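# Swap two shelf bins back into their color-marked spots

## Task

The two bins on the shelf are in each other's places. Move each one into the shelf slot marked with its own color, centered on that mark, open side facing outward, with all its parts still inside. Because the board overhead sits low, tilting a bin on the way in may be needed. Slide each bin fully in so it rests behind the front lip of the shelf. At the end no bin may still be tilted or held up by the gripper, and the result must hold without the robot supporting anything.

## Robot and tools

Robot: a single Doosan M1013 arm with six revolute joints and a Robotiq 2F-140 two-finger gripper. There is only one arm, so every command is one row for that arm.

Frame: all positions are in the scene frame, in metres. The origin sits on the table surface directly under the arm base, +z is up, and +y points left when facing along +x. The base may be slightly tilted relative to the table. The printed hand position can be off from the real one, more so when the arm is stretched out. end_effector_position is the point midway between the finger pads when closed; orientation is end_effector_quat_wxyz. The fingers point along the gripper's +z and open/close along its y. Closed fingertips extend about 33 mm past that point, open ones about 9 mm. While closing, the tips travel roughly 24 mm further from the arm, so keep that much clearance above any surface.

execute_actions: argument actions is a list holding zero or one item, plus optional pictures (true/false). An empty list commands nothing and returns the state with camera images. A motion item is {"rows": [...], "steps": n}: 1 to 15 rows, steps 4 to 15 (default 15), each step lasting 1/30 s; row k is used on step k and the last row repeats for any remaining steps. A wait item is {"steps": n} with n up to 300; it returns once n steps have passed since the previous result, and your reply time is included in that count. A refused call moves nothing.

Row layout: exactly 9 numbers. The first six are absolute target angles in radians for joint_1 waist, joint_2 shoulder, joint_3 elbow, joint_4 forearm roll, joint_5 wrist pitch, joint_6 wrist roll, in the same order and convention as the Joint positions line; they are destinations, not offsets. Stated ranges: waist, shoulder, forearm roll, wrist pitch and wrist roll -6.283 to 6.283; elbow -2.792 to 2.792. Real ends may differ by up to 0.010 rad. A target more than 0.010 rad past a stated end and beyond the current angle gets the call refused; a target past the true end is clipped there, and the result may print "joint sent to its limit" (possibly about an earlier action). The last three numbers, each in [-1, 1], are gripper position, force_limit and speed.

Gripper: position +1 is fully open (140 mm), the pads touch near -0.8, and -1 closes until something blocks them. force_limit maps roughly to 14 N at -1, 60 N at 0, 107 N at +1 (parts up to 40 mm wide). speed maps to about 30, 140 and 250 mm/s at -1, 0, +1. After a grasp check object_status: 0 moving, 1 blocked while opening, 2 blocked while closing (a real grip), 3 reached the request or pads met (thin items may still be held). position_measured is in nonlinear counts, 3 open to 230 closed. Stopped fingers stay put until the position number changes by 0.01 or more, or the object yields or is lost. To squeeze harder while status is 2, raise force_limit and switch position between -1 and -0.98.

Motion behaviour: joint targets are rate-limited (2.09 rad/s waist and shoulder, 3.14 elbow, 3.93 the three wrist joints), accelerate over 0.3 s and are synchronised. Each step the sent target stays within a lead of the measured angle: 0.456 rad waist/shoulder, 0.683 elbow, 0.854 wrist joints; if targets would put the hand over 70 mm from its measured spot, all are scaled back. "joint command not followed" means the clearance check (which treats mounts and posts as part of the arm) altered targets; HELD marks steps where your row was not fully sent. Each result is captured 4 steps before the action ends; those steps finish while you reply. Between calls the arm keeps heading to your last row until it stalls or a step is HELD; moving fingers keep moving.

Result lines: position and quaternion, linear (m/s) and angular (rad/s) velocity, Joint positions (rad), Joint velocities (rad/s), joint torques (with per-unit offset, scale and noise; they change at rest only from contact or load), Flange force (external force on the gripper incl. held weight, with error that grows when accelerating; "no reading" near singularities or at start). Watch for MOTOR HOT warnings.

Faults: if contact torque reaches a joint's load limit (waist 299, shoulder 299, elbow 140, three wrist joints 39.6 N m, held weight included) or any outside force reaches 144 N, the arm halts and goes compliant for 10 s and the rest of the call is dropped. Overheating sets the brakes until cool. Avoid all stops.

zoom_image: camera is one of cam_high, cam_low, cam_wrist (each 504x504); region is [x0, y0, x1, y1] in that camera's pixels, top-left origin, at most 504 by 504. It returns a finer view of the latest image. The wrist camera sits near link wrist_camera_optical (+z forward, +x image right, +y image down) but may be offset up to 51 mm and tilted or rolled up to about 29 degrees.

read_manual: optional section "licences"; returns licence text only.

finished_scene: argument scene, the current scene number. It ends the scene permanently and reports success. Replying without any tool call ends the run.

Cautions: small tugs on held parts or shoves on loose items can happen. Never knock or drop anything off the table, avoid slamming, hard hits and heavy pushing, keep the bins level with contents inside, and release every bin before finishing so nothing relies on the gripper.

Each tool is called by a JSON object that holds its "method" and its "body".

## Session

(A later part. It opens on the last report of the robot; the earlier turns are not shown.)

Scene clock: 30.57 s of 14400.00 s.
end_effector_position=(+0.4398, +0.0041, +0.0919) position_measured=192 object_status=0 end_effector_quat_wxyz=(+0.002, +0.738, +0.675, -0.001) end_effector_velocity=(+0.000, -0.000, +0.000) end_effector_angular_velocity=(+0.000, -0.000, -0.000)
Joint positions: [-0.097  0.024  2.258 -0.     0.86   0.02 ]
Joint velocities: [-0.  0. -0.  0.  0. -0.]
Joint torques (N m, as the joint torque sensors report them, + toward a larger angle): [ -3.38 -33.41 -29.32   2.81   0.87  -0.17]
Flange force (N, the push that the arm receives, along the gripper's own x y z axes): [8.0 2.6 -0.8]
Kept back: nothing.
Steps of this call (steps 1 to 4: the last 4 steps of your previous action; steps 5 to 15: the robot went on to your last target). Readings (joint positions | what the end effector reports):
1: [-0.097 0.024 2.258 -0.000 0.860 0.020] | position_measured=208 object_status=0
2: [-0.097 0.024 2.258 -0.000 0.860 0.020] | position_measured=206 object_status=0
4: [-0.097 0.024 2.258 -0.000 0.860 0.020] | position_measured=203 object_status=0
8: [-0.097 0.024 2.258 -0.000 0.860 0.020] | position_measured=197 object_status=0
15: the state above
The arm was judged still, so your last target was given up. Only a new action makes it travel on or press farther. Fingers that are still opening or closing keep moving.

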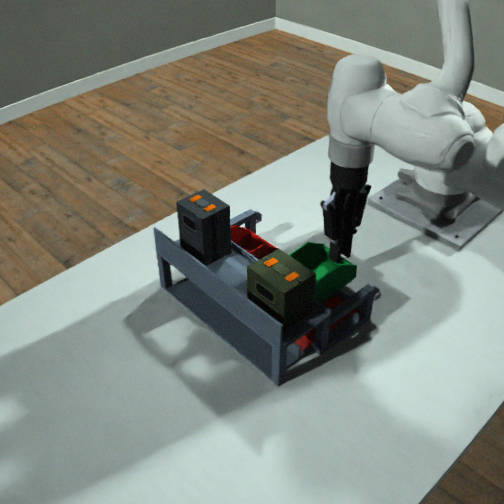

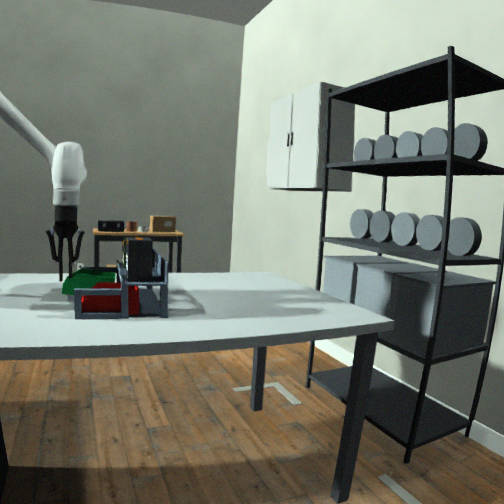

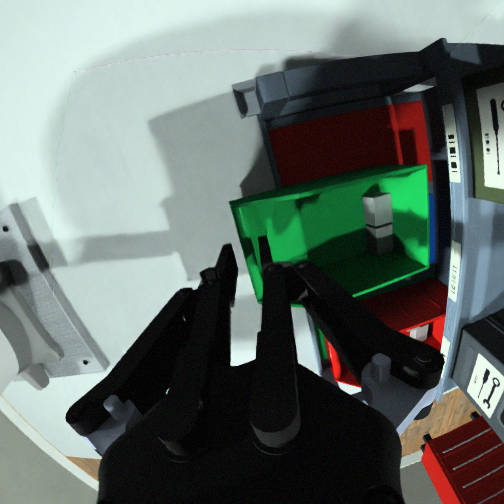

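{"method": "execute_actions", "body": {"actions": [{"rows":[[-0.097,0.047,2.273,0,0.8216,0.02,-0.5,1,-1]],"steps":10}]}}

{"method": "execute_actions", "body": {"actions": [{"rows":[[-0.097,0.064,2.2555,0,0.8221,0.02,-0.5,1,-1],[-0.097,0.064,2.2555,0,0.8221,0.02,-0.5,1,-1],[-0.097,0.064,2.2555,0,0.8221,0.02,-0.5,1,-1],[-0.098,0.08,2.238,0,0.8236,0.019,-0.5,1,-1],[-0.098,0.08,2.238,0,0.8236,0.019,-0.5,1,-1],[-0.098,0.08,2.238,0,0.8236,0.019,-0.5,1,-1],[-0.098,0.097,2.2195,0,0.8251,0.019,-0.5,1,-1],[-0.098,0.097,2.2195,0,0.8251,0.019,-0.5,1,-1],[-0.098,0.097,2.2195,0,0.8251,0.019,-0.5,1,-1],[-0.099,0.113,2.201,0,0.8276,0.018,-0.5,1,-1],[-0.099,0.113,2.201,0,0.8276,0.018,-0.5,1,-1],[-0.099,0.113,2.201,0,0.8276,0.018,-0.5,1,-1],[-0.099,0.13,2.182,0,0.8296,0.018,-0.5,1,-1]]}]}}

{"method": "execute_actions", "body": {"actions": [{"rows":[[-0.1,0.1465,2.163,0,0.8321,0.017,-0.5,1,-1]],"steps":12}], "pictures": true}}

{"method": "zoom_image", "body": {"camera": "cam_low", "region": [40, 230, 150, 330]}}

Scene clock: 31.10 s of 14400.00 s.
end_effector_position=(+0.4397, +0.0041, +0.0755) position_measured=192 object_status=3 end_effector_quat_wxyz=(+0.001, +0.738, +0.675, -0.001) end_effector_velocity=(+0.001, -0.000, -0.000) end_effector_angular_velocity=(-0.000, -0.004, -0.001)
Joint positions: [-0.097  0.047  2.273  0.     0.822  0.02 ]
Joint velocities: [-0.     0.     0.    -0.    -0.004  0.001]
Joint torques (N m, as the joint torque sensors report them, + toward a larger angle): [ -0.75 -31.93 -26.59   2.51   0.27   0.08]
Flange force (N, the push that the arm receives, along the gripper's own x y z axes): [1.5 -1.4 -8.0]
Steps of this call (steps 1 to 10: nothing new was sent; steps 11 to 16: the first 6 steps of this action). Readings (joint positions | what the end effector reports):
11: [-0.097 0.024 2.258 -0.000 0.860 0.020] | position_measured=192 object_status=3
12: [-0.097 0.028 2.260 0.000 0.854 0.020] | position_measured=192 object_status=3
14: [-0.097 0.045 2.272 0.000 0.826 0.020] | position_measured=192 object_status=3
16: the state above

Scene clock: 31.60 s of 14400.00 s.
end_effector_position=(+0.4746, +0.0011, +0.0747) position_measured=192 object_status=3 end_effector_quat_wxyz=(+0.001, +0.738, +0.675, -0.001) end_effector_velocity=(+0.144, -0.015, +0.001) end_effector_angular_velocity=(+0.000, +0.004, +0.006)
Joint positions: [-0.098  0.101  2.215 -0.     0.826  0.019]
Joint velocities: [-0.009  0.215 -0.25   0.     0.039 -0.015]
Joint torques (N m, as the joint torque sensors report them, + toward a larger angle): [ -9.16 -18.6  -40.24   4.    -0.91   0.18]
Flange force (N, the push that the arm receives, along the gripper's own x y z axes): [4.7 -1.9 -3.3]
Steps of this call (steps 1 to 4: the last 4 steps of your previous action; steps 5 to 15: the first 11 steps of this action). Readings (joint positions | what the end effector reports):
5: [-0.097 0.047 2.273 0.000 0.822 0.020] | position_measured=192 object_status=3
6: [-0.097 0.051 2.269 -0.000 0.822 0.020] | position_measured=192 object_status=3
8: [-0.097 0.063 2.256 -0.000 0.822 0.020] | position_measured=192 object_status=3
12: [-0.098 0.084 2.234 -0.000 0.824 0.019] | position_measured=192 object_status=3
15: the state above

Scene clock: 32.00 s of 14400.00 s.
end_effector_position=(+0.5049, -0.0020, +0.0739) position_measured=192 object_status=3 end_effector_quat_wxyz=(+0.002, +0.738, +0.675, -0.001) end_effector_velocity=(+0.001, -0.000, +0.000) end_effector_angular_velocity=(-0.000, -0.001, -0.001)
Joint positions: [-0.1    0.147  2.163 -0.     0.832  0.017]
Joint velocities: [ 0.     0.    -0.001 -0.     0.     0.001]
Joint torques (N m, as the joint torque sensors report them, + toward a larger angle): [ -0.59 -45.87 -28.49   2.74   0.58   0.38]
Flange force (N, the push that the arm receives, along the gripper's own x y z axes): [0.3 4.2 -0.3]
Steps of this call (steps 1 to 4: the last 4 steps of your previous action; steps 5 to 12: the first 8 steps of this action). Readings (joint positions | what the end effector reports):
5: [-0.099 0.129 2.183 -0.000 0.829 0.018] | position_measured=192 object_status=3
6: [-0.099 0.134 2.177 -0.000 0.830 0.018] | position_measured=192 object_status=3
8: [-0.100 0.146 2.164 -0.000 0.832 0.017] | position_measured=192 object_status=3
12: the state above

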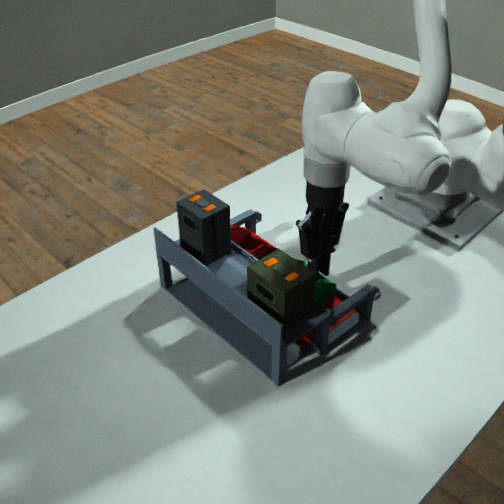

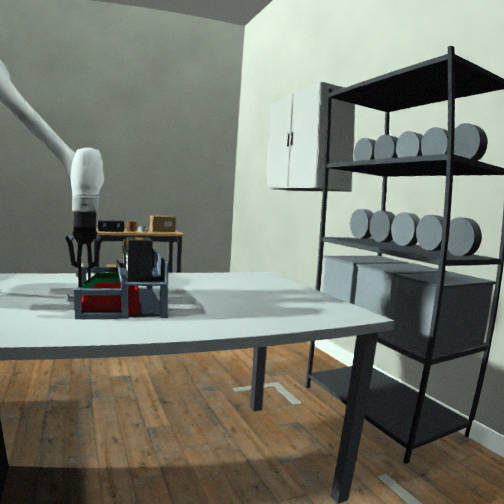

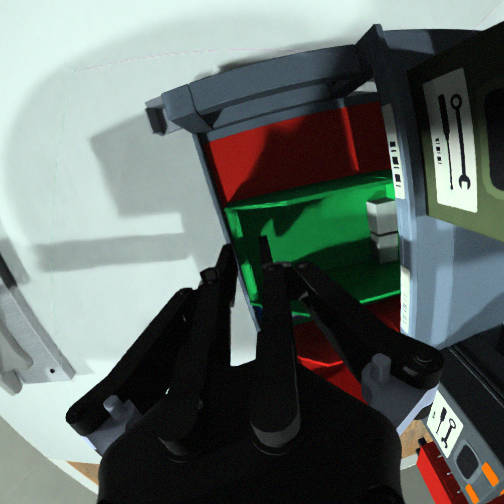

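Region (40, 230, 150, 330) of cam_low's 504x504 image, scaled by 4.582, with more detail than that image has; it fills the top 458 rows of this view, and the rest is white.

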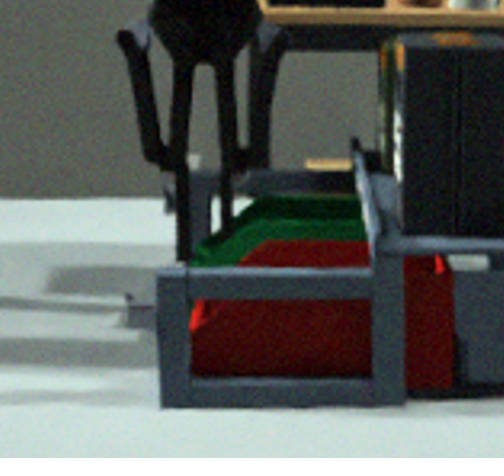

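{"method": "execute_actions", "body": {"actions": [{"rows":[[-0.101,0.138,2.173,0,0.8306,0.016,-0.5,1,-0.5],[-0.101,0.138,2.173,0,0.8306,0.016,-0.5,1,-0.5],[-0.101,0.138,2.173,0,0.8306,0.016,-0.5,1,-0.5],[-0.101,0.138,2.173,0,0.8306,0.016,-0.5,1,-0.5],[-0.101,0.1552,2.184,0,0.8024,0.016,-0.5,1,-0.5],[-0.101,0.1552,2.184,0,0.8024,0.016,-0.5,1,-0.5],[-0.101,0.1552,2.184,0,0.8024,0.016,-0.5,1,-0.5],[-0.101,0.1552,2.184,0,0.8024,0.016,-0.5,1,-0.5],[-0.101,0.1552,2.184,0,0.8024,0.016,-0.5,1,-0.5],[-0.101,0.1552,2.184,0,0.8024,0.016,-1,0.3,-0.5]]}]}}

{"method": "execute_actions", "body": {"actions": [{"steps":12}]}}

{"method": "execute_actions", "body": {"actions": [{"rows":[[-0.116,0.152,2.183,0,0.8066,0.001,-1,0.3,-0.5],[-0.116,0.152,2.183,0,0.8066,0.001,-1,0.3,-0.5],[-0.116,0.152,2.183,0,0.8066,0.001,-1,0.3,-0.5],[-0.131,0.152,2.184,0,0.8056,-0.014,-1,0.3,-0.5],[-0.131,0.152,2.184,0,0.8056,-0.014,-1,0.3,-0.5],[-0.131,0.152,2.184,0,0.8056,-0.014,-1,0.3,-0.5],[-0.146,0.151,2.185,0,0.8056,-0.029,-1,0.3,-0.5],[-0.146,0.151,2.185,0,0.8056,-0.029,-1,0.3,-0.5],[-0.146,0.151,2.185,0,0.8056,-0.029,-1,0.3,-0.5],[-0.162,0.151,2.186,0,0.8046,-0.045,-1,0.3,-0.5]]}]}}

{"method": "execute_actions", "body": {"actions": [{"steps":8}], "pictures": true}}

Scene clock: 32.77 s of 14400.00 s.
end_effector_position=(+0.4988, -0.0021, +0.0610) position_measured=194 object_status=0 end_effector_quat_wxyz=(+0.002, +0.738, +0.675, -0.001) end_effector_velocity=(+0.000, +0.000, +0.000) end_effector_angular_velocity=(+0.000, -0.001, +0.000)
Joint positions: [-0.101  0.155  2.184  0.     0.802  0.016]
Joint velocities: [ 0.    -0.    -0.     0.    -0.001 -0.   ]
Joint torques (N m, as the joint torque sensors report them, + toward a larger angle): [ -1.97 -46.51 -27.19   2.71   0.81  -0.04]
Flange force (N, the push that the arm receives, along the gripper's own x y z axes): [4.2 5.0 1.4]
Steps of this call (steps 1 to 4: the last 4 steps of your previous action; steps 5 to 12: the robot went on to your last target; steps 13 to 23: the first 11 steps of this action). Readings (joint positions | what the end effector reports):
13: [-0.100 0.146 2.163 -0.000 0.832 0.017] | position_measured=192 object_status=3
14: [-0.100 0.144 2.166 -0.000 0.832 0.017] | position_measured=192 object_status=3
16: [-0.101 0.138 2.173 -0.000 0.831 0.016] | position_measured=192 object_status=3
20: [-0.101 0.154 2.184 0.000 0.804 0.016] | position_measured=192 object_status=3
23: the state above

Scene clock: 33.17 s of 14400.00 s.
end_effector_position=(+0.4989, -0.0021, +0.0611) position_measured=222 object_status=2 end_effector_quat_wxyz=(+0.002, +0.738, +0.675, -0.001) end_effector_velocity=(+0.000, -0.000, +0.000) end_effector_angular_velocity=(-0.000, -0.000, -0.000)
Joint positions: [-0.101  0.155  2.184  0.     0.802  0.016]
Joint velocities: [-0.     0.    -0.001 -0.     0.     0.   ]
Joint torques (N m, as the joint torque sensors report them, + toward a larger angle): [ -3.28 -35.87 -23.83   2.38  -1.05   0.27]
Flange force (N, the push that the arm receives, along the gripper's own x y z axes): [5.4 -3.0 -21.0]
Kept back: nothing.
Steps of this call (steps 1 to 4: the last 4 steps of your previous action; steps 5 to 12: the robot went on to your last target). Readings (joint positions | what the end effector reports):
1: [-0.101 0.155 2.184 0.000 0.802 0.016] | position_measured=198 object_status=0
2: [-0.101 0.155 2.184 0.000 0.802 0.016] | position_measured=203 object_status=0
4: [-0.101 0.155 2.184 0.000 0.802 0.016] | position_measured=212 object_status=0
8: [-0.101 0.155 2.184 0.000 0.802 0.016] | position_measured=222 object_status=0
12: the state above

Scene clock: 33.53 s of 14400.00 s.
end_effector_position=(+0.4968, -0.0264, +0.0627) position_measured=222 object_status=2 end_effector_quat_wxyz=(+0.002, +0.738, +0.675, -0.001) end_effector_velocity=(-0.011, -0.104, -0.004) end_effector_angular_velocity=(+0.000, -0.003, +0.009)
Joint positions: [-0.15   0.151  2.185  0.     0.805 -0.033]
Joint velocities: [-0.21  -0.003  0.014  0.    -0.014 -0.22 ]
Joint torques (N m, as the joint torque sensors report them, + toward a larger angle): [-17.25 -39.18 -28.64   1.97   0.56   0.32]
Flange force (N, the push that the arm receives, along the gripper's own x y z axes): [10.5 2.0 -2.2]
Steps of this call (steps 1 to 11: the first 11 steps of this action). Readings (joint positions | what the end effector reports):
1: [-0.101 0.155 2.184 0.000 0.802 0.016] | position_measured=222 object_status=2
2: [-0.105 0.155 2.184 0.000 0.803 0.012] | position_measured=222 object_status=2
4: [-0.115 0.153 2.183 0.000 0.806 0.002] | position_measured=222 object_status=2
8: [-0.135 0.152 2.184 0.000 0.806 -0.018] | position_measured=222 object_status=2
11: the state above

Scene clock: 33.80 s of 14400.00 s.
end_effector_position=(+0.4961, -0.0323, +0.0624) position_measured=222 object_status=2 end_effector_quat_wxyz=(+0.002, +0.738, +0.675, -0.001) end_effector_velocity=(+0.000, -0.000, +0.000) end_effector_angular_velocity=(-0.001, -0.001, +0.000)
Joint positions: [-0.162  0.151  2.186  0.     0.805 -0.045]
Joint velocities: [-0.    -0.    -0.    -0.001 -0.     0.   ]
Joint torques (N m, as the joint torque sensors report them, + toward a larger angle): [ -3.25 -43.74 -27.85   2.51   0.41  -0.04]
Flange force (N, the push that the arm receives, along the gripper's own x y z axes): [6.3 1.4 -3.5]
Kept back: nothing.
Steps of this call (steps 1 to 4: the last 4 steps of your previous action; steps 5 to 8: the robot went on to your last target). Readings (joint positions | what the end effector reports):
1: [-0.157 0.151 2.186 0.000 0.805 -0.041] | position_measured=222 object_status=2
2: [-0.161 0.151 2.186 0.000 0.805 -0.044] | position_measured=222 object_status=2
4: [-0.162 0.151 2.186 0.000 0.805 -0.045] | position_measured=222 object_status=2
8: the state above

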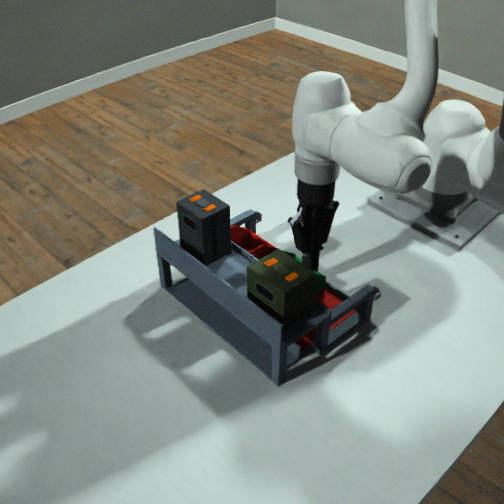

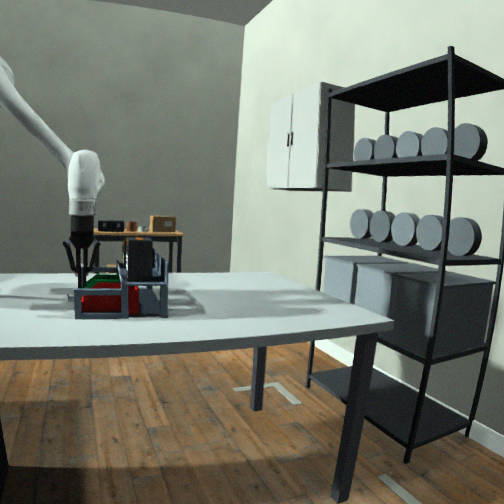

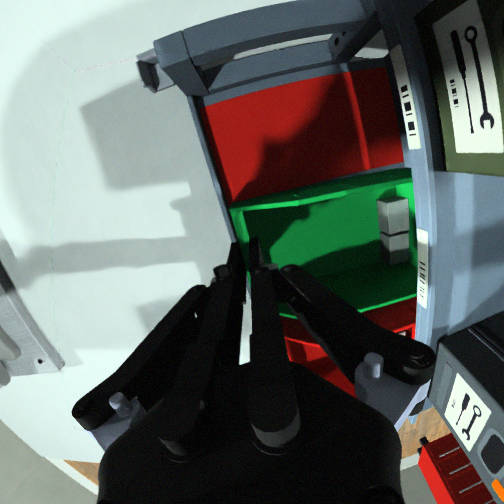

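{"method": "execute_actions", "body": {"actions": [{"rows":[[-0.174,0.152,2.185,0,0.8046,-0.07,-1,0.3,-0.5],[-0.174,0.152,2.185,0,0.8046,-0.07,-1,0.3,-0.5],[-0.174,0.152,2.185,0,0.8046,-0.07,-1,0.3,-0.5],[-0.186,0.153,2.183,0,0.8056,-0.095,-1,0.3,-0.5],[-0.186,0.153,2.183,0,0.8056,-0.095,-1,0.3,-0.5],[-0.186,0.153,2.183,0,0.8056,-0.095,-1,0.3,-0.5],[-0.186,0.153,2.183,0,0.8056,-0.095,-1,0.3,-0.5],[-0.186,0.153,2.183,0,0.8056,-0.095,-1,0.3,-0.5],[-0.186,0.153,2.183,0,0.8056,-0.095,-0.5,1,0]]}], "pictures": true}}

{"method": "execute_actions", "body": {"actions": [{"rows":[[-0.186,0.103,2.148,0,0.8906,-0.095,-0.5,1,0]],"steps":12}]}}

{"method": "execute_actions", "body": {"actions": [{"rows":[[-0.415,0.125,2.122,0,0.8946,-0.324,-0.5,1,0]]}]}}

{"method": "execute_actions", "body": {"actions": [{"rows":[[-0.415,0.125,2.122,0,0.8946,-0.324,-0.5,1,0],[-0.415,0.125,2.122,0,0.8946,-0.324,-0.5,1,0],[-0.415,0.153,2.143,0,0.8456,-0.324,-0.5,1,0]]}], "pictures": true}}

{"method": "zoom_image", "body": {"camera": "cam_wrist", "region": [160, 140, 380, 360]}}

Scene clock: 34.40 s of 14400.00 s.
end_effector_position=(+0.4968, -0.0445, +0.0627) position_measured=213 object_status=0 end_effector_quat_wxyz=(+0.002, +0.729, +0.684, -0.001) end_effector_velocity=(+0.001, -0.000, +0.001) end_effector_angular_velocity=(-0.001, -0.001, +0.001)
Joint positions: [-0.186  0.153  2.183 -0.     0.806 -0.095]
Joint velocities: [-0.     0.    -0.002 -0.001  0.001 -0.   ]
Joint torques (N m, as the joint torque sensors report them, + toward a larger angle): [ -2.7  -40.65 -28.44   2.42   0.67   0.  ]
Flange force (N, the push that the arm receives, along the gripper's own x y z axes): [5.0 -3.8 -6.9]
Steps of this call (steps 1 to 7: the robot went on to your last target; steps 8 to 18: the first 11 steps of this action). Readings (joint positions | what the end effector reports):
8: [-0.162 0.151 2.186 0.000 0.805 -0.045] | position_measured=222 object_status=2
9: [-0.165 0.151 2.186 0.000 0.805 -0.052] | position_measured=222 object_status=2
11: [-0.174 0.152 2.185 -0.000 0.805 -0.069] | position_measured=222 object_status=2
15: [-0.186 0.153 2.183 -0.000 0.805 -0.095] | position_measured=222 object_status=2
18: the state above

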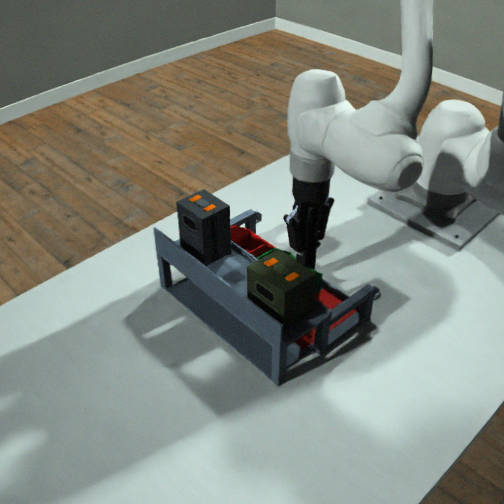

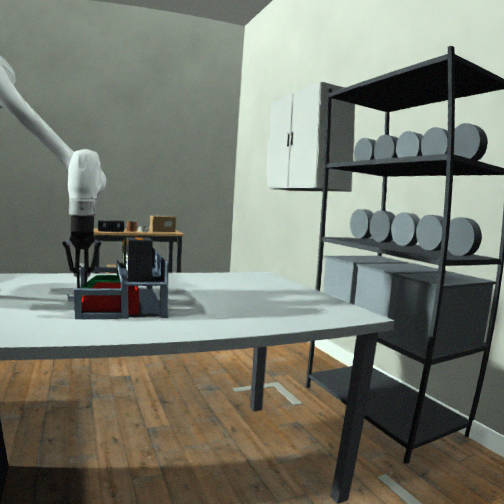

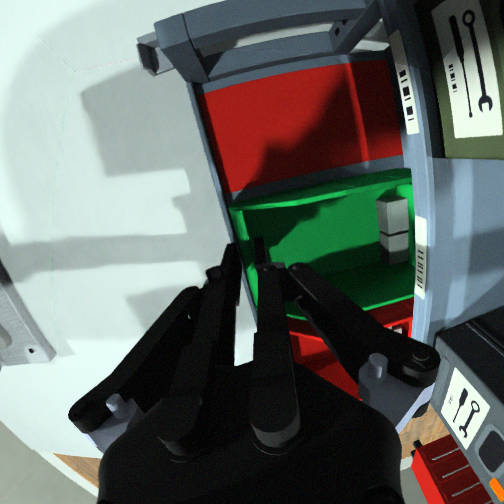

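Scene clock: 34.80 s of 14400.00 s.
end_effector_position=(+0.4975, -0.0445, +0.1023) position_measured=192 object_status=3 end_effector_quat_wxyz=(+0.002, +0.729, +0.684, -0.001) end_effector_velocity=(-0.000, -0.000, +0.000) end_effector_angular_velocity=(-0.000, +0.001, +0.000)
Joint positions: [-0.186  0.103  2.148 -0.     0.89  -0.095]
Joint velocities: [ 0.     0.    -0.    -0.     0.002 -0.   ]
Joint torques (N m, as the joint torque sensors report them, + toward a larger angle): [ -1.7  -38.61 -30.43   2.64   0.62   0.09]
Flange force (N, the push that the arm receives, along the gripper's own x y z axes): [3.4 -4.0 -6.7]
Steps of this call (steps 1 to 4: the last 4 steps of your previous action; steps 5 to 12: the first 8 steps of this action). Readings (joint positions | what the end effector reports):
5: [-0.186 0.153 2.183 -0.000 0.806 -0.095] | position_measured=192 object_status=0
6: [-0.186 0.150 2.181 -0.000 0.812 -0.095] | position_measured=192 object_status=0
8: [-0.186 0.123 2.161 -0.000 0.859 -0.095] | position_measured=192 object_status=0
12: the state above

Scene clock: 35.30 s of 14400.00 s.
end_effector_position=(+0.4890, -0.1572, +0.1027) position_measured=192 object_status=3 end_effector_quat_wxyz=(+0.001, +0.729, +0.684, -0.001) end_effector_velocity=(-0.034, -0.177, +0.003) end_effector_angular_velocity=(-0.001, -0.003, -0.006)
Joint positions: [-0.406  0.124  2.123 -0.     0.894 -0.314]
Joint velocities: [-0.345  0.028 -0.038  0.     0.006 -0.339]
Joint torques (N m, as the joint torque sensors report them, + toward a larger angle): [ 14.23 -53.81 -26.52   2.6    1.17   0.12]
Flange force (N, the push that the arm receives, along the gripper's own x y z axes): [6.0 5.9 -1.0]
Steps of this call (steps 1 to 4: the last 4 steps of your previous action; steps 5 to 15: the first 11 steps of this action). Readings (joint positions | what the end effector reports):
5: [-0.186 0.103 2.148 -0.000 0.891 -0.095] | position_measured=192 object_status=3
6: [-0.190 0.104 2.148 -0.000 0.891 -0.099] | position_measured=192 object_status=3
8: [-0.219 0.108 2.144 -0.000 0.891 -0.129] | position_measured=192 object_status=3
12: [-0.340 0.119 2.131 -0.000 0.893 -0.249] | position_measured=192 object_status=3
15: the state above

Scene clock: 35.80 s of 14400.00 s.
end_effector_position=(+0.4877, -0.1617, +0.0794) position_measured=192 object_status=3 end_effector_quat_wxyz=(+0.001, +0.729, +0.684, -0.001) end_effector_velocity=(-0.000, -0.000, -0.000) end_effector_angular_velocity=(-0.001, +0.000, +0.000)
Joint positions: [-0.415  0.153  2.143  0.     0.846 -0.324]
Joint velocities: [ 0.     0.     0.001 -0.001 -0.001  0.001]
Joint torques (N m, as the joint torque sensors report them, + toward a larger angle): [ -2.33 -43.08 -29.18   2.94   0.71   0.09]
Flange force (N, the push that the arm receives, along the gripper's own x y z axes): [4.9 -1.2 -6.6]
Steps of this call (steps 1 to 4: the last 4 steps of your previous action; steps 5 to 15: the first 11 steps of this action). Readings (joint positions | what the end effector reports):
5: [-0.415 0.125 2.122 0.000 0.895 -0.324] | position_measured=192 object_status=3
6: [-0.415 0.125 2.122 0.000 0.895 -0.324] | position_measured=192 object_status=3
8: [-0.415 0.129 2.124 0.000 0.888 -0.324] | position_measured=192 object_status=3
12: [-0.415 0.153 2.143 0.000 0.846 -0.324] | position_measured=192 object_status=3
15: the state above

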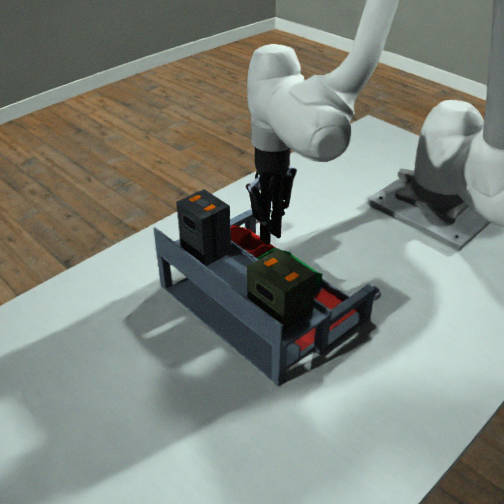

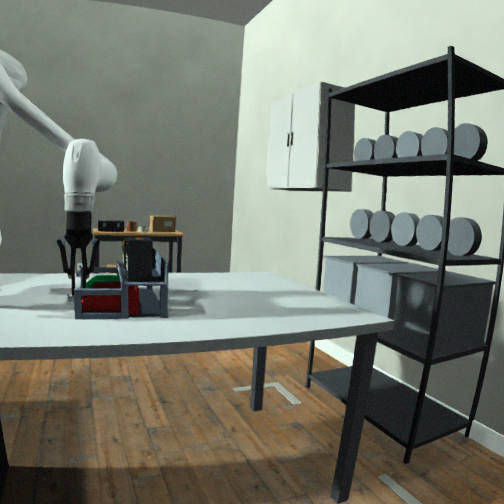

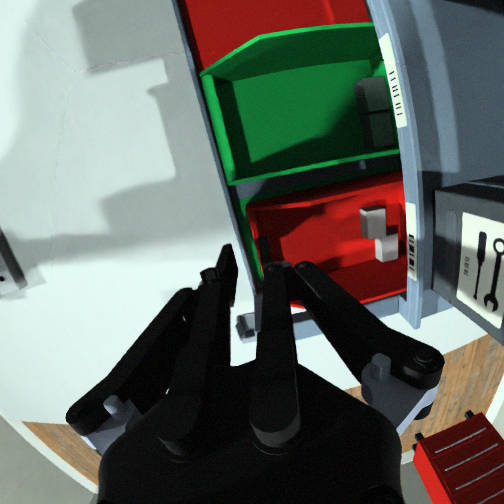

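Region (160, 140, 380, 360) of cam_wrist's 504x504 image, scaled by 2.291, with more detail than that image has.

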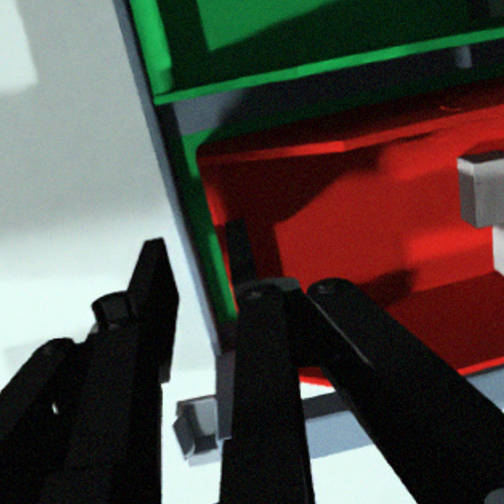

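{"method": "execute_actions", "body": {"actions": [{"rows":[[-0.4063,0.17,2.119,0,0.8526,-0.296,-0.5,1,-0.5],[-0.4063,0.17,2.119,0,0.8526,-0.296,-0.5,1,-0.5],[-0.4063,0.17,2.119,0,0.8526,-0.296,-0.5,1,-0.5],[-0.4063,0.17,2.119,0,0.8526,-0.296,-0.5,1,-0.5],[-0.4063,0.17,2.119,0,0.8526,-0.296,-0.5,1,-0.5],[-0.4063,0.1914,2.1335,0,0.8167,-0.296,-0.5,1,-0.5]]}]}}

{"method": "execute_actions", "body": {"actions": [{"rows":[[-0.4063,0.1914,2.1335,0,0.8167,-0.296,-1,1,-0.5]]}]}}

{"method": "execute_actions", "body": {"actions": [{"rows":[[-0.3995,0.2037,2.106,-0.012,0.868,-0.283,-1,1,-0.5],[-0.3995,0.2037,2.106,-0.012,0.868,-0.283,-1,1,-0.5],[-0.3995,0.2037,2.106,-0.012,0.868,-0.283,-1,1,-0.5],[-0.3926,0.216,2.078,-0.023,0.92,-0.27,-1,1,-0.5],[-0.3926,0.216,2.078,-0.023,0.92,-0.27,-1,1,-0.5],[-0.3926,0.216,2.078,-0.023,0.92,-0.27,-1,1,-0.5],[-0.3858,0.2283,2.05,-0.035,0.971,-0.258,-1,1,-0.5],[-0.3858,0.2283,2.05,-0.035,0.971,-0.258,-1,1,-0.5],[-0.3858,0.2283,2.05,-0.035,0.971,-0.258,-1,1,-0.5],[-0.3789,0.2406,2.0226,-0.0466,1.023,-0.245,-1,1,-0.5]]}]}}

{"method": "execute_actions", "body": {"actions": [{"rows":[[-0.39,0.207,2.058,-0.0486,1.021,-0.255,-1,1,-0.5]],"steps":14}], "pictures": true}}

Scene clock: 36.67 s of 14400.00 s.
end_effector_position=(+0.5007, -0.1622, +0.0634) position_measured=192 object_status=3 end_effector_quat_wxyz=(+0.001, +0.736, +0.677, -0.001) end_effector_velocity=(+0.001, -0.000, -0.000) end_effector_angular_velocity=(-0.001, -0.003, +0.000)
Joint positions: [-0.406  0.191  2.134 -0.     0.817 -0.296]
Joint velocities: [-0.    -0.     0.     0.    -0.003 -0.   ]
Joint torques (N m, as the joint torque sensors report them, + toward a larger angle): [ -2.05 -45.47 -26.99   2.63   1.11   0.14]
Flange force (N, the push that the arm receives, along the gripper's own x y z axes): [3.3 -0.6 -4.2]
Steps of this call (steps 1 to 4: the last 4 steps of your previous action; steps 5 to 15: the robot went on to your last target; steps 16 to 26: the first 11 steps of this action). Readings (joint positions | what the end effector reports):
16: [-0.415 0.153 2.143 -0.000 0.846 -0.324] | position_measured=192 object_status=3
17: [-0.413 0.156 2.138 -0.000 0.847 -0.319] | position_measured=192 object_status=3
19: [-0.407 0.169 2.120 -0.000 0.852 -0.298] | position_measured=192 object_status=3
23: [-0.406 0.183 2.128 -0.000 0.831 -0.296] | position_measured=192 object_status=3
26: the state above

Scene clock: 37.17 s of 14400.00 s.
end_effector_position=(+0.5009, -0.1622, +0.0635) position_measured=225 object_status=0 end_effector_quat_wxyz=(+0.002, +0.736, +0.677, -0.001) end_effector_velocity=(+0.000, -0.000, -0.000) end_effector_angular_velocity=(-0.000, -0.000, +0.000)
Joint positions: [-0.406  0.191  2.133  0.     0.817 -0.296]
Joint velocities: [-0.  0. -0. -0. -0. -0.]
Joint torques (N m, as the joint torque sensors report them, + toward a larger angle): [ -6.   -37.66 -24.15   2.19  -2.84   1.65]
Flange force (N, the push that the arm receives, along the gripper's own x y z axes): [8.5 -2.0 -26.6]
Steps of this call (steps 1 to 4: the last 4 steps of your previous action; steps 5 to 15: the first 11 steps of this action). Readings (joint positions | what the end effector reports):
5: [-0.406 0.191 2.134 -0.000 0.817 -0.296] | position_measured=192 object_status=0
6: [-0.406 0.191 2.134 -0.000 0.817 -0.296] | position_measured=194 object_status=0
8: [-0.406 0.191 2.134 -0.000 0.817 -0.296] | position_measured=203 object_status=0
12: [-0.406 0.191 2.133 0.000 0.817 -0.296] | position_measured=221 object_status=0
15: the state above

Scene clock: 37.67 s of 14400.00 s.
end_effector_position=(+0.5046, -0.1624, +0.0815) position_measured=225 object_status=2 end_effector_quat_wxyz=(-0.043, +0.733, +0.677, -0.041) end_effector_velocity=(+0.003, -0.002, +0.072) end_effector_angular_velocity=(+0.020, +0.454, +0.005)
Joint positions: [-0.384  0.231  2.044 -0.038  0.982 -0.255]
Joint velocities: [ 0.081  0.142 -0.317 -0.142  0.613  0.149]
Joint torques (N m, as the joint torque sensors report them, + toward a larger angle): [-10.63 -48.1  -37.25   1.25   0.6    1.38]
Flange force (N, the push that the arm receives, along the gripper's own x y z axes): [16.8 4.6 -1.3]
Steps of this call (steps 1 to 4: the last 4 steps of your previous action; steps 5 to 15: the first 11 steps of this action). Readings (joint positions | what the end effector reports):
5: [-0.406 0.191 2.133 0.000 0.817 -0.296] | position_measured=225 object_status=2
6: [-0.405 0.193 2.130 -0.001 0.824 -0.294] | position_measured=225 object_status=2
8: [-0.401 0.202 2.110 -0.010 0.861 -0.285] | position_measured=225 object_status=2
12: [-0.391 0.219 2.072 -0.026 0.931 -0.267] | position_measured=225 object_status=2
15: the state above

Scene clock: 38.13 s of 14400.00 s.
end_effector_position=(+0.4836, -0.1612, +0.0904) position_measured=225 object_status=2 end_effector_quat_wxyz=(-0.053, +0.733, +0.677, -0.051) end_effector_velocity=(-0.001, +0.000, -0.001) end_effector_angular_velocity=(+0.001, +0.001, -0.000)
Joint positions: [-0.39   0.207  2.058 -0.049  1.021 -0.255]
Joint velocities: [-0.     0.     0.001  0.    -0.001 -0.   ]
Joint torques (N m, as the joint torque sensors report them, + toward a larger angle): [ -8.33 -52.05 -31.96   0.88   0.63   1.34]
Flange force (N, the push that the arm receives, along the gripper's own x y z axes): [12.9 2.1 -0.4]
Steps of this call (steps 1 to 4: the last 4 steps of your previous action; steps 5 to 14: the first 10 steps of this action). Readings (joint positions | what the end effector reports):
5: [-0.379 0.241 2.023 -0.047 1.023 -0.245] | position_measured=225 object_status=2
6: [-0.380 0.237 2.027 -0.047 1.023 -0.246] | position_measured=225 object_status=2
8: [-0.388 0.215 2.051 -0.048 1.022 -0.253] | position_measured=225 object_status=2
12: [-0.390 0.207 2.058 -0.049 1.021 -0.255] | position_measured=225 object_status=2
14: the state above

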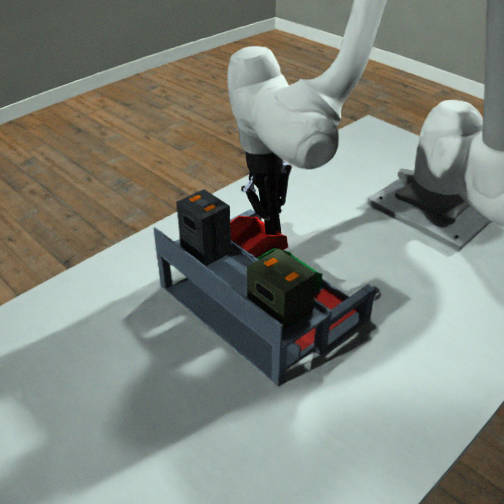

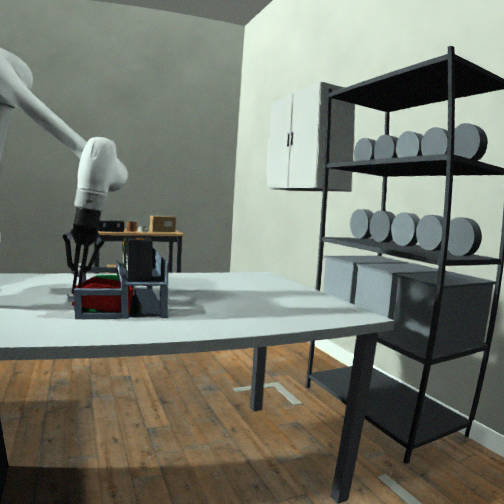

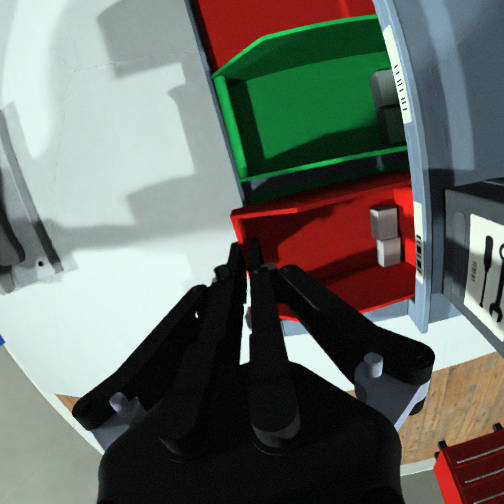

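{"method": "execute_actions", "body": {"actions": [{"rows":[[-0.384,0.19,2.075,-0.05,1.021,-0.27,-1,1,-0.5],[-0.384,0.19,2.075,-0.05,1.021,-0.27,-1,1,-0.5],[-0.384,0.19,2.075,-0.05,1.021,-0.27,-1,1,-0.5],[-0.39,0.174,2.093,-0.0505,1.019,-0.281,-1,1,-0.5],[-0.39,0.174,2.093,-0.0505,1.019,-0.281,-1,1,-0.5],[-0.39,0.174,2.093,-0.0505,1.019,-0.281,-1,1,-0.5],[-0.401,0.14,2.127,-0.0525,1.018,-0.292,-1,1,-0.5],[-0.401,0.14,2.127,-0.0525,1.018,-0.292,-1,1,-0.5],[-0.401,0.14,2.127,-0.0525,1.018,-0.292,-1,1,-0.5],[-0.401,0.14,2.127,-0.0525,1.018,-0.292,-1,1,-0.5],[-0.4128,0.1067,2.1602,-0.0545,1.0173,-0.302,-1,1,-0.5]]}]}}

{"method": "execute_actions", "body": {"actions": [{"rows":[[-0.4128,0.113,2.1645,-0.0545,1.0067,-0.302,-1,1,-0.5],[-0.4128,0.113,2.1645,-0.0545,1.0067,-0.302,-1,1,-0.5],[-0.4128,0.113,2.1645,-0.0545,1.0067,-0.302,-1,1,-0.5],[-0.4128,0.113,2.1645,-0.0545,1.0067,-0.302,-1,1,-0.5],[-0.4128,0.113,2.1645,-0.0545,1.0067,-0.302,-0.6,1,-0.8]]}]}}

{"method": "execute_actions", "body": {"actions": [{"steps":10}], "pictures": true}}

{"method": "zoom_image", "body": {"camera": "cam_low", "region": [40, 230, 150, 330]}}

Scene clock: 38.87 s of 14400.00 s.
end_effector_position=(+0.4433, -0.1523, +0.0966) position_measured=225 object_status=2 end_effector_quat_wxyz=(-0.054, +0.723, +0.687, -0.051) end_effector_velocity=(-0.066, +0.005, +0.014) end_effector_angular_velocity=(-0.004, -0.018, -0.005)
Joint positions: [-0.401  0.141  2.126 -0.053  1.018 -0.292]
Joint velocities: [-0.04  -0.12   0.109 -0.003 -0.008 -0.033]
Joint torques (N m, as the joint torque sensors report them, + toward a larger angle): [ -5.74 -22.27 -38.86   3.38  -0.57   0.03]
Flange force (N, the push that the arm receives, along the gripper's own x y z axes): [3.9 8.7 0.7]
Steps of this call (steps 1 to 4: the last 4 steps of your previous action; steps 5 to 11: the robot went on to your last target; steps 12 to 22: the first 11 steps of this action). Readings (joint positions | what the end effector reports):
12: [-0.390 0.207 2.058 -0.049 1.021 -0.255] | position_measured=225 object_status=2
13: [-0.389 0.203 2.062 -0.049 1.021 -0.258] | position_measured=225 object_status=2
15: [-0.385 0.191 2.075 -0.050 1.021 -0.269] | position_measured=225 object_status=2
19: [-0.391 0.170 2.097 -0.051 1.019 -0.282] | position_measured=225 object_status=2
22: the state above

Scene clock: 39.37 s of 14400.00 s.
end_effector_position=(+0.4223, -0.1505, +0.0942) position_measured=210 object_status=0 end_effector_quat_wxyz=(-0.053, +0.723, +0.687, -0.051) end_effector_velocity=(-0.001, +0.000, -0.000) end_effector_angular_velocity=(+0.000, +0.001, +0.000)
Joint positions: [-0.413  0.113  2.164 -0.055  1.007 -0.302]
Joint velocities: [-0.     0.     0.001 -0.     0.    -0.   ]
Joint torques (N m, as the joint torque sensors report them, + toward a larger angle): [ -2.35 -40.33 -29.97   2.65   1.09   0.18]
Flange force (N, the push that the arm receives, along the gripper's own x y z axes): [4.4 -0.6 -2.6]
Steps of this call (steps 1 to 4: the last 4 steps of your previous action; steps 5 to 15: the first 11 steps of this action). Readings (joint positions | what the end effector reports):
5: [-0.413 0.107 2.160 -0.055 1.017 -0.302] | position_measured=225 object_status=2
6: [-0.413 0.109 2.162 -0.055 1.012 -0.302] | position_measured=225 object_status=2
8: [-0.413 0.113 2.164 -0.055 1.007 -0.302] | position_measured=225 object_status=2
12: [-0.413 0.113 2.164 -0.055 1.007 -0.302] | position_measured=218 object_status=0
15: the state above

Scene clock: 39.70 s of 14400.00 s.
end_effector_position=(+0.4223, -0.1505, +0.0942) position_measured=205 object_status=3 end_effector_quat_wxyz=(-0.053, +0.723, +0.687, -0.051) end_effector_velocity=(-0.000, +0.000, -0.000) end_effector_angular_velocity=(+0.000, +0.001, -0.001)
Joint positions: [-0.413  0.113  2.164 -0.055  1.007 -0.302]
Joint velocities: [-0.     0.001  0.    -0.     0.     0.001]
Joint torques (N m, as the joint torque sensors report them, + toward a larger angle): [ -3.6  -40.19 -29.42   2.53   1.02   0.17]
Flange force (N, the push that the arm receives, along the gripper's own x y z axes): [6.5 1.2 -3.5]
Kept back: nothing.
Steps of this call (steps 1 to 4: the last 4 steps of your previous action; steps 5 to 10: the robot went on to your last target). Readings (joint positions | what the end effector reports):
1: [-0.413 0.113 2.164 -0.055 1.007 -0.302] | position_measured=207 object_status=0
2: [-0.413 0.113 2.164 -0.055 1.007 -0.302] | position_measured=205 object_status=0
4: [-0.413 0.113 2.164 -0.055 1.007 -0.302] | position_measured=205 object_status=0
8: [-0.413 0.113 2.164 -0.055 1.007 -0.302] | position_measured=205 object_status=3
10: the state above

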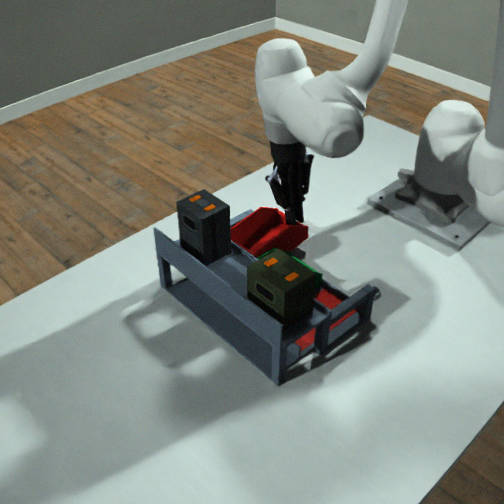

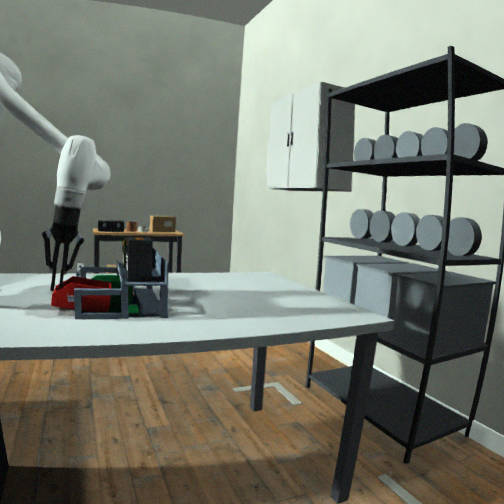

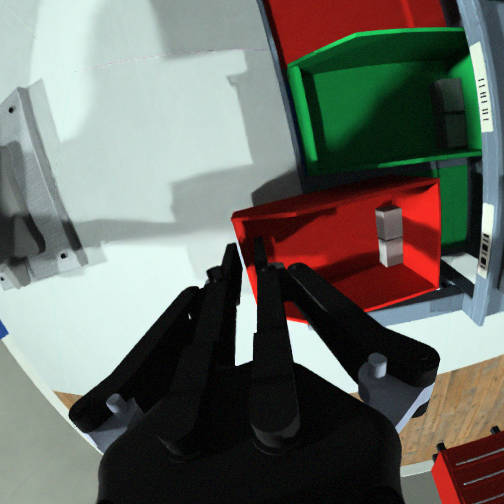

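Region (40, 230, 150, 330) of cam_low's 504x504 image, scaled by 4.582, with more detail than that image has; it fills the top 458 rows of this view, and the rest is white.

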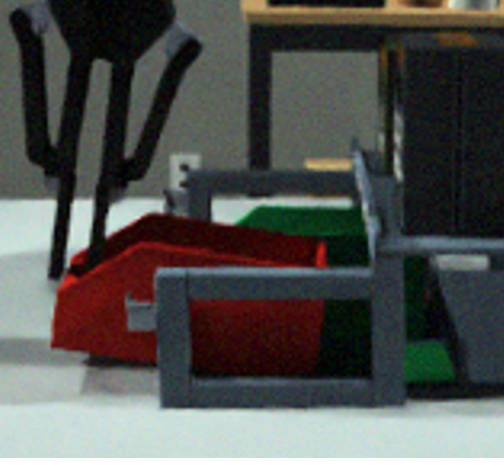

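{"method": "execute_actions", "body": {"actions": [{"rows":[[-0.428,0.116,2.161,-0.056,1.007,-0.31,-0.55,1,-0.5],[-0.428,0.116,2.161,-0.056,1.007,-0.31,-0.55,1,-0.5],[-0.428,0.116,2.161,-0.056,1.007,-0.31,-0.55,1,-0.5],[-0.428,0.116,2.161,-0.056,1.007,-0.31,-0.55,1,-0.5],[-0.428,0.131,2.171,-0.057,0.982,-0.309,-0.55,1,-0.5],[-0.428,0.131,2.171,-0.057,0.982,-0.309,-0.55,1,-0.5],[-0.428,0.131,2.171,-0.057,0.982,-0.309,-0.55,1,-0.5],[-0.428,0.131,2.171,-0.057,0.982,-0.309,-0.55,1,-0.5],[-0.428,0.147,2.181,-0.058,0.956,-0.308,-0.55,1,-0.5]]}]}}

{"method": "execute_actions", "body": {"actions": [{"rows":[[-0.428,0.147,2.181,-0.058,0.956,-0.308,-1,1,-0.5]]}], "pictures": true}}

{"method": "zoom_image", "body": {"camera": "cam_low", "region": [40, 230, 150, 330]}}

Scene clock: 40.27 s of 14400.00 s.
end_effector_position=(+0.4219, -0.1582, +0.0740) position_measured=199 object_status=3 end_effector_quat_wxyz=(-0.054, +0.725, +0.685, -0.051) end_effector_velocity=(-0.022, +0.005, -0.159) end_effector_angular_velocity=(+0.012, +0.049, +0.012)
Joint positions: [-0.428  0.142  2.178 -0.058  0.963 -0.309]
Joint velocities: [-0.001  0.207  0.144 -0.024 -0.301  0.016]
Joint torques (N m, as the joint torque sensors report them, + toward a larger angle): [ -2.62 -40.53 -24.81   2.24   1.3   -0.15]
Flange force (N, the push that the arm receives, along the gripper's own x y z axes): [2.2 7.3 4.2]
Steps of this call (steps 1 to 6: the robot went on to your last target; steps 7 to 17: the first 11 steps of this action). Readings (joint positions | what the end effector reports):
7: [-0.413 0.113 2.165 -0.055 1.007 -0.302] | position_measured=205 object_status=0
8: [-0.416 0.114 2.164 -0.055 1.007 -0.304] | position_measured=203 object_status=0
10: [-0.427 0.116 2.161 -0.056 1.007 -0.310] | position_measured=199 object_status=0
14: [-0.428 0.131 2.171 -0.057 0.983 -0.310] | position_measured=199 object_status=0
17: the state above

Scene clock: 40.77 s of 14400.00 s.
end_effector_position=(+0.4217, -0.1582, +0.0704) position_measured=223 object_status=0 end_effector_quat_wxyz=(-0.054, +0.725, +0.685, -0.051) end_effector_velocity=(+0.001, -0.001, +0.001) end_effector_angular_velocity=(-0.001, -0.003, -0.000)
Joint positions: [-0.428  0.147  2.181 -0.058  0.956 -0.308]
Joint velocities: [ 0.    -0.001 -0.002  0.    -0.    -0.   ]
Joint torques (N m, as the joint torque sensors report them, + toward a larger angle): [ -0.12 -41.8  -26.4    2.72   0.99  -0.2 ]
Flange force (N, the push that the arm receives, along the gripper's own x y z axes): [0.0 0.6 -5.9]
Steps of this call (steps 1 to 4: the last 4 steps of your previous action; steps 5 to 15: the first 11 steps of this action). Readings (joint positions | what the end effector reports):
5: [-0.428 0.147 2.181 -0.058 0.956 -0.308] | position_measured=199 object_status=0
6: [-0.428 0.147 2.181 -0.058 0.956 -0.308] | position_measured=201 object_status=0
8: [-0.428 0.147 2.181 -0.058 0.956 -0.308] | position_measured=210 object_status=0
12: [-0.428 0.147 2.181 -0.058 0.956 -0.308] | position_measured=223 object_status=0
15: the state above

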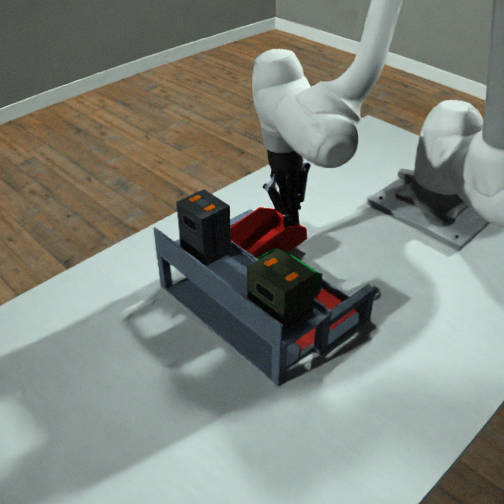

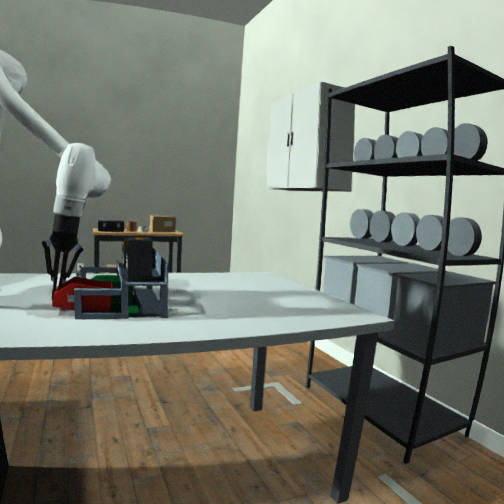

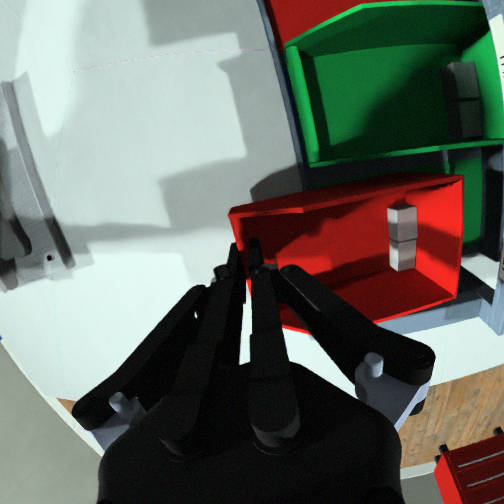

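Region (40, 230, 150, 330) of cam_low's 504x504 image, scaled by 4.582, with more detail than that image has; it fills the top 458 rows of this view, and the rest is white.

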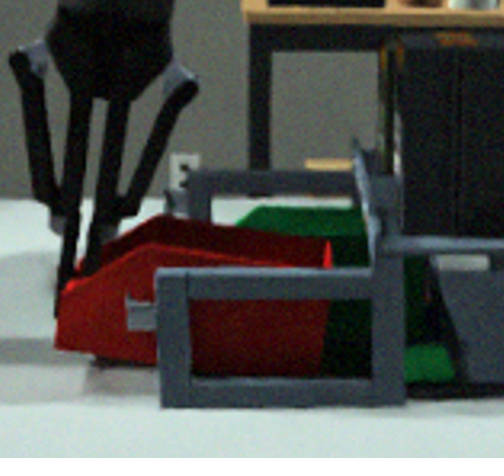

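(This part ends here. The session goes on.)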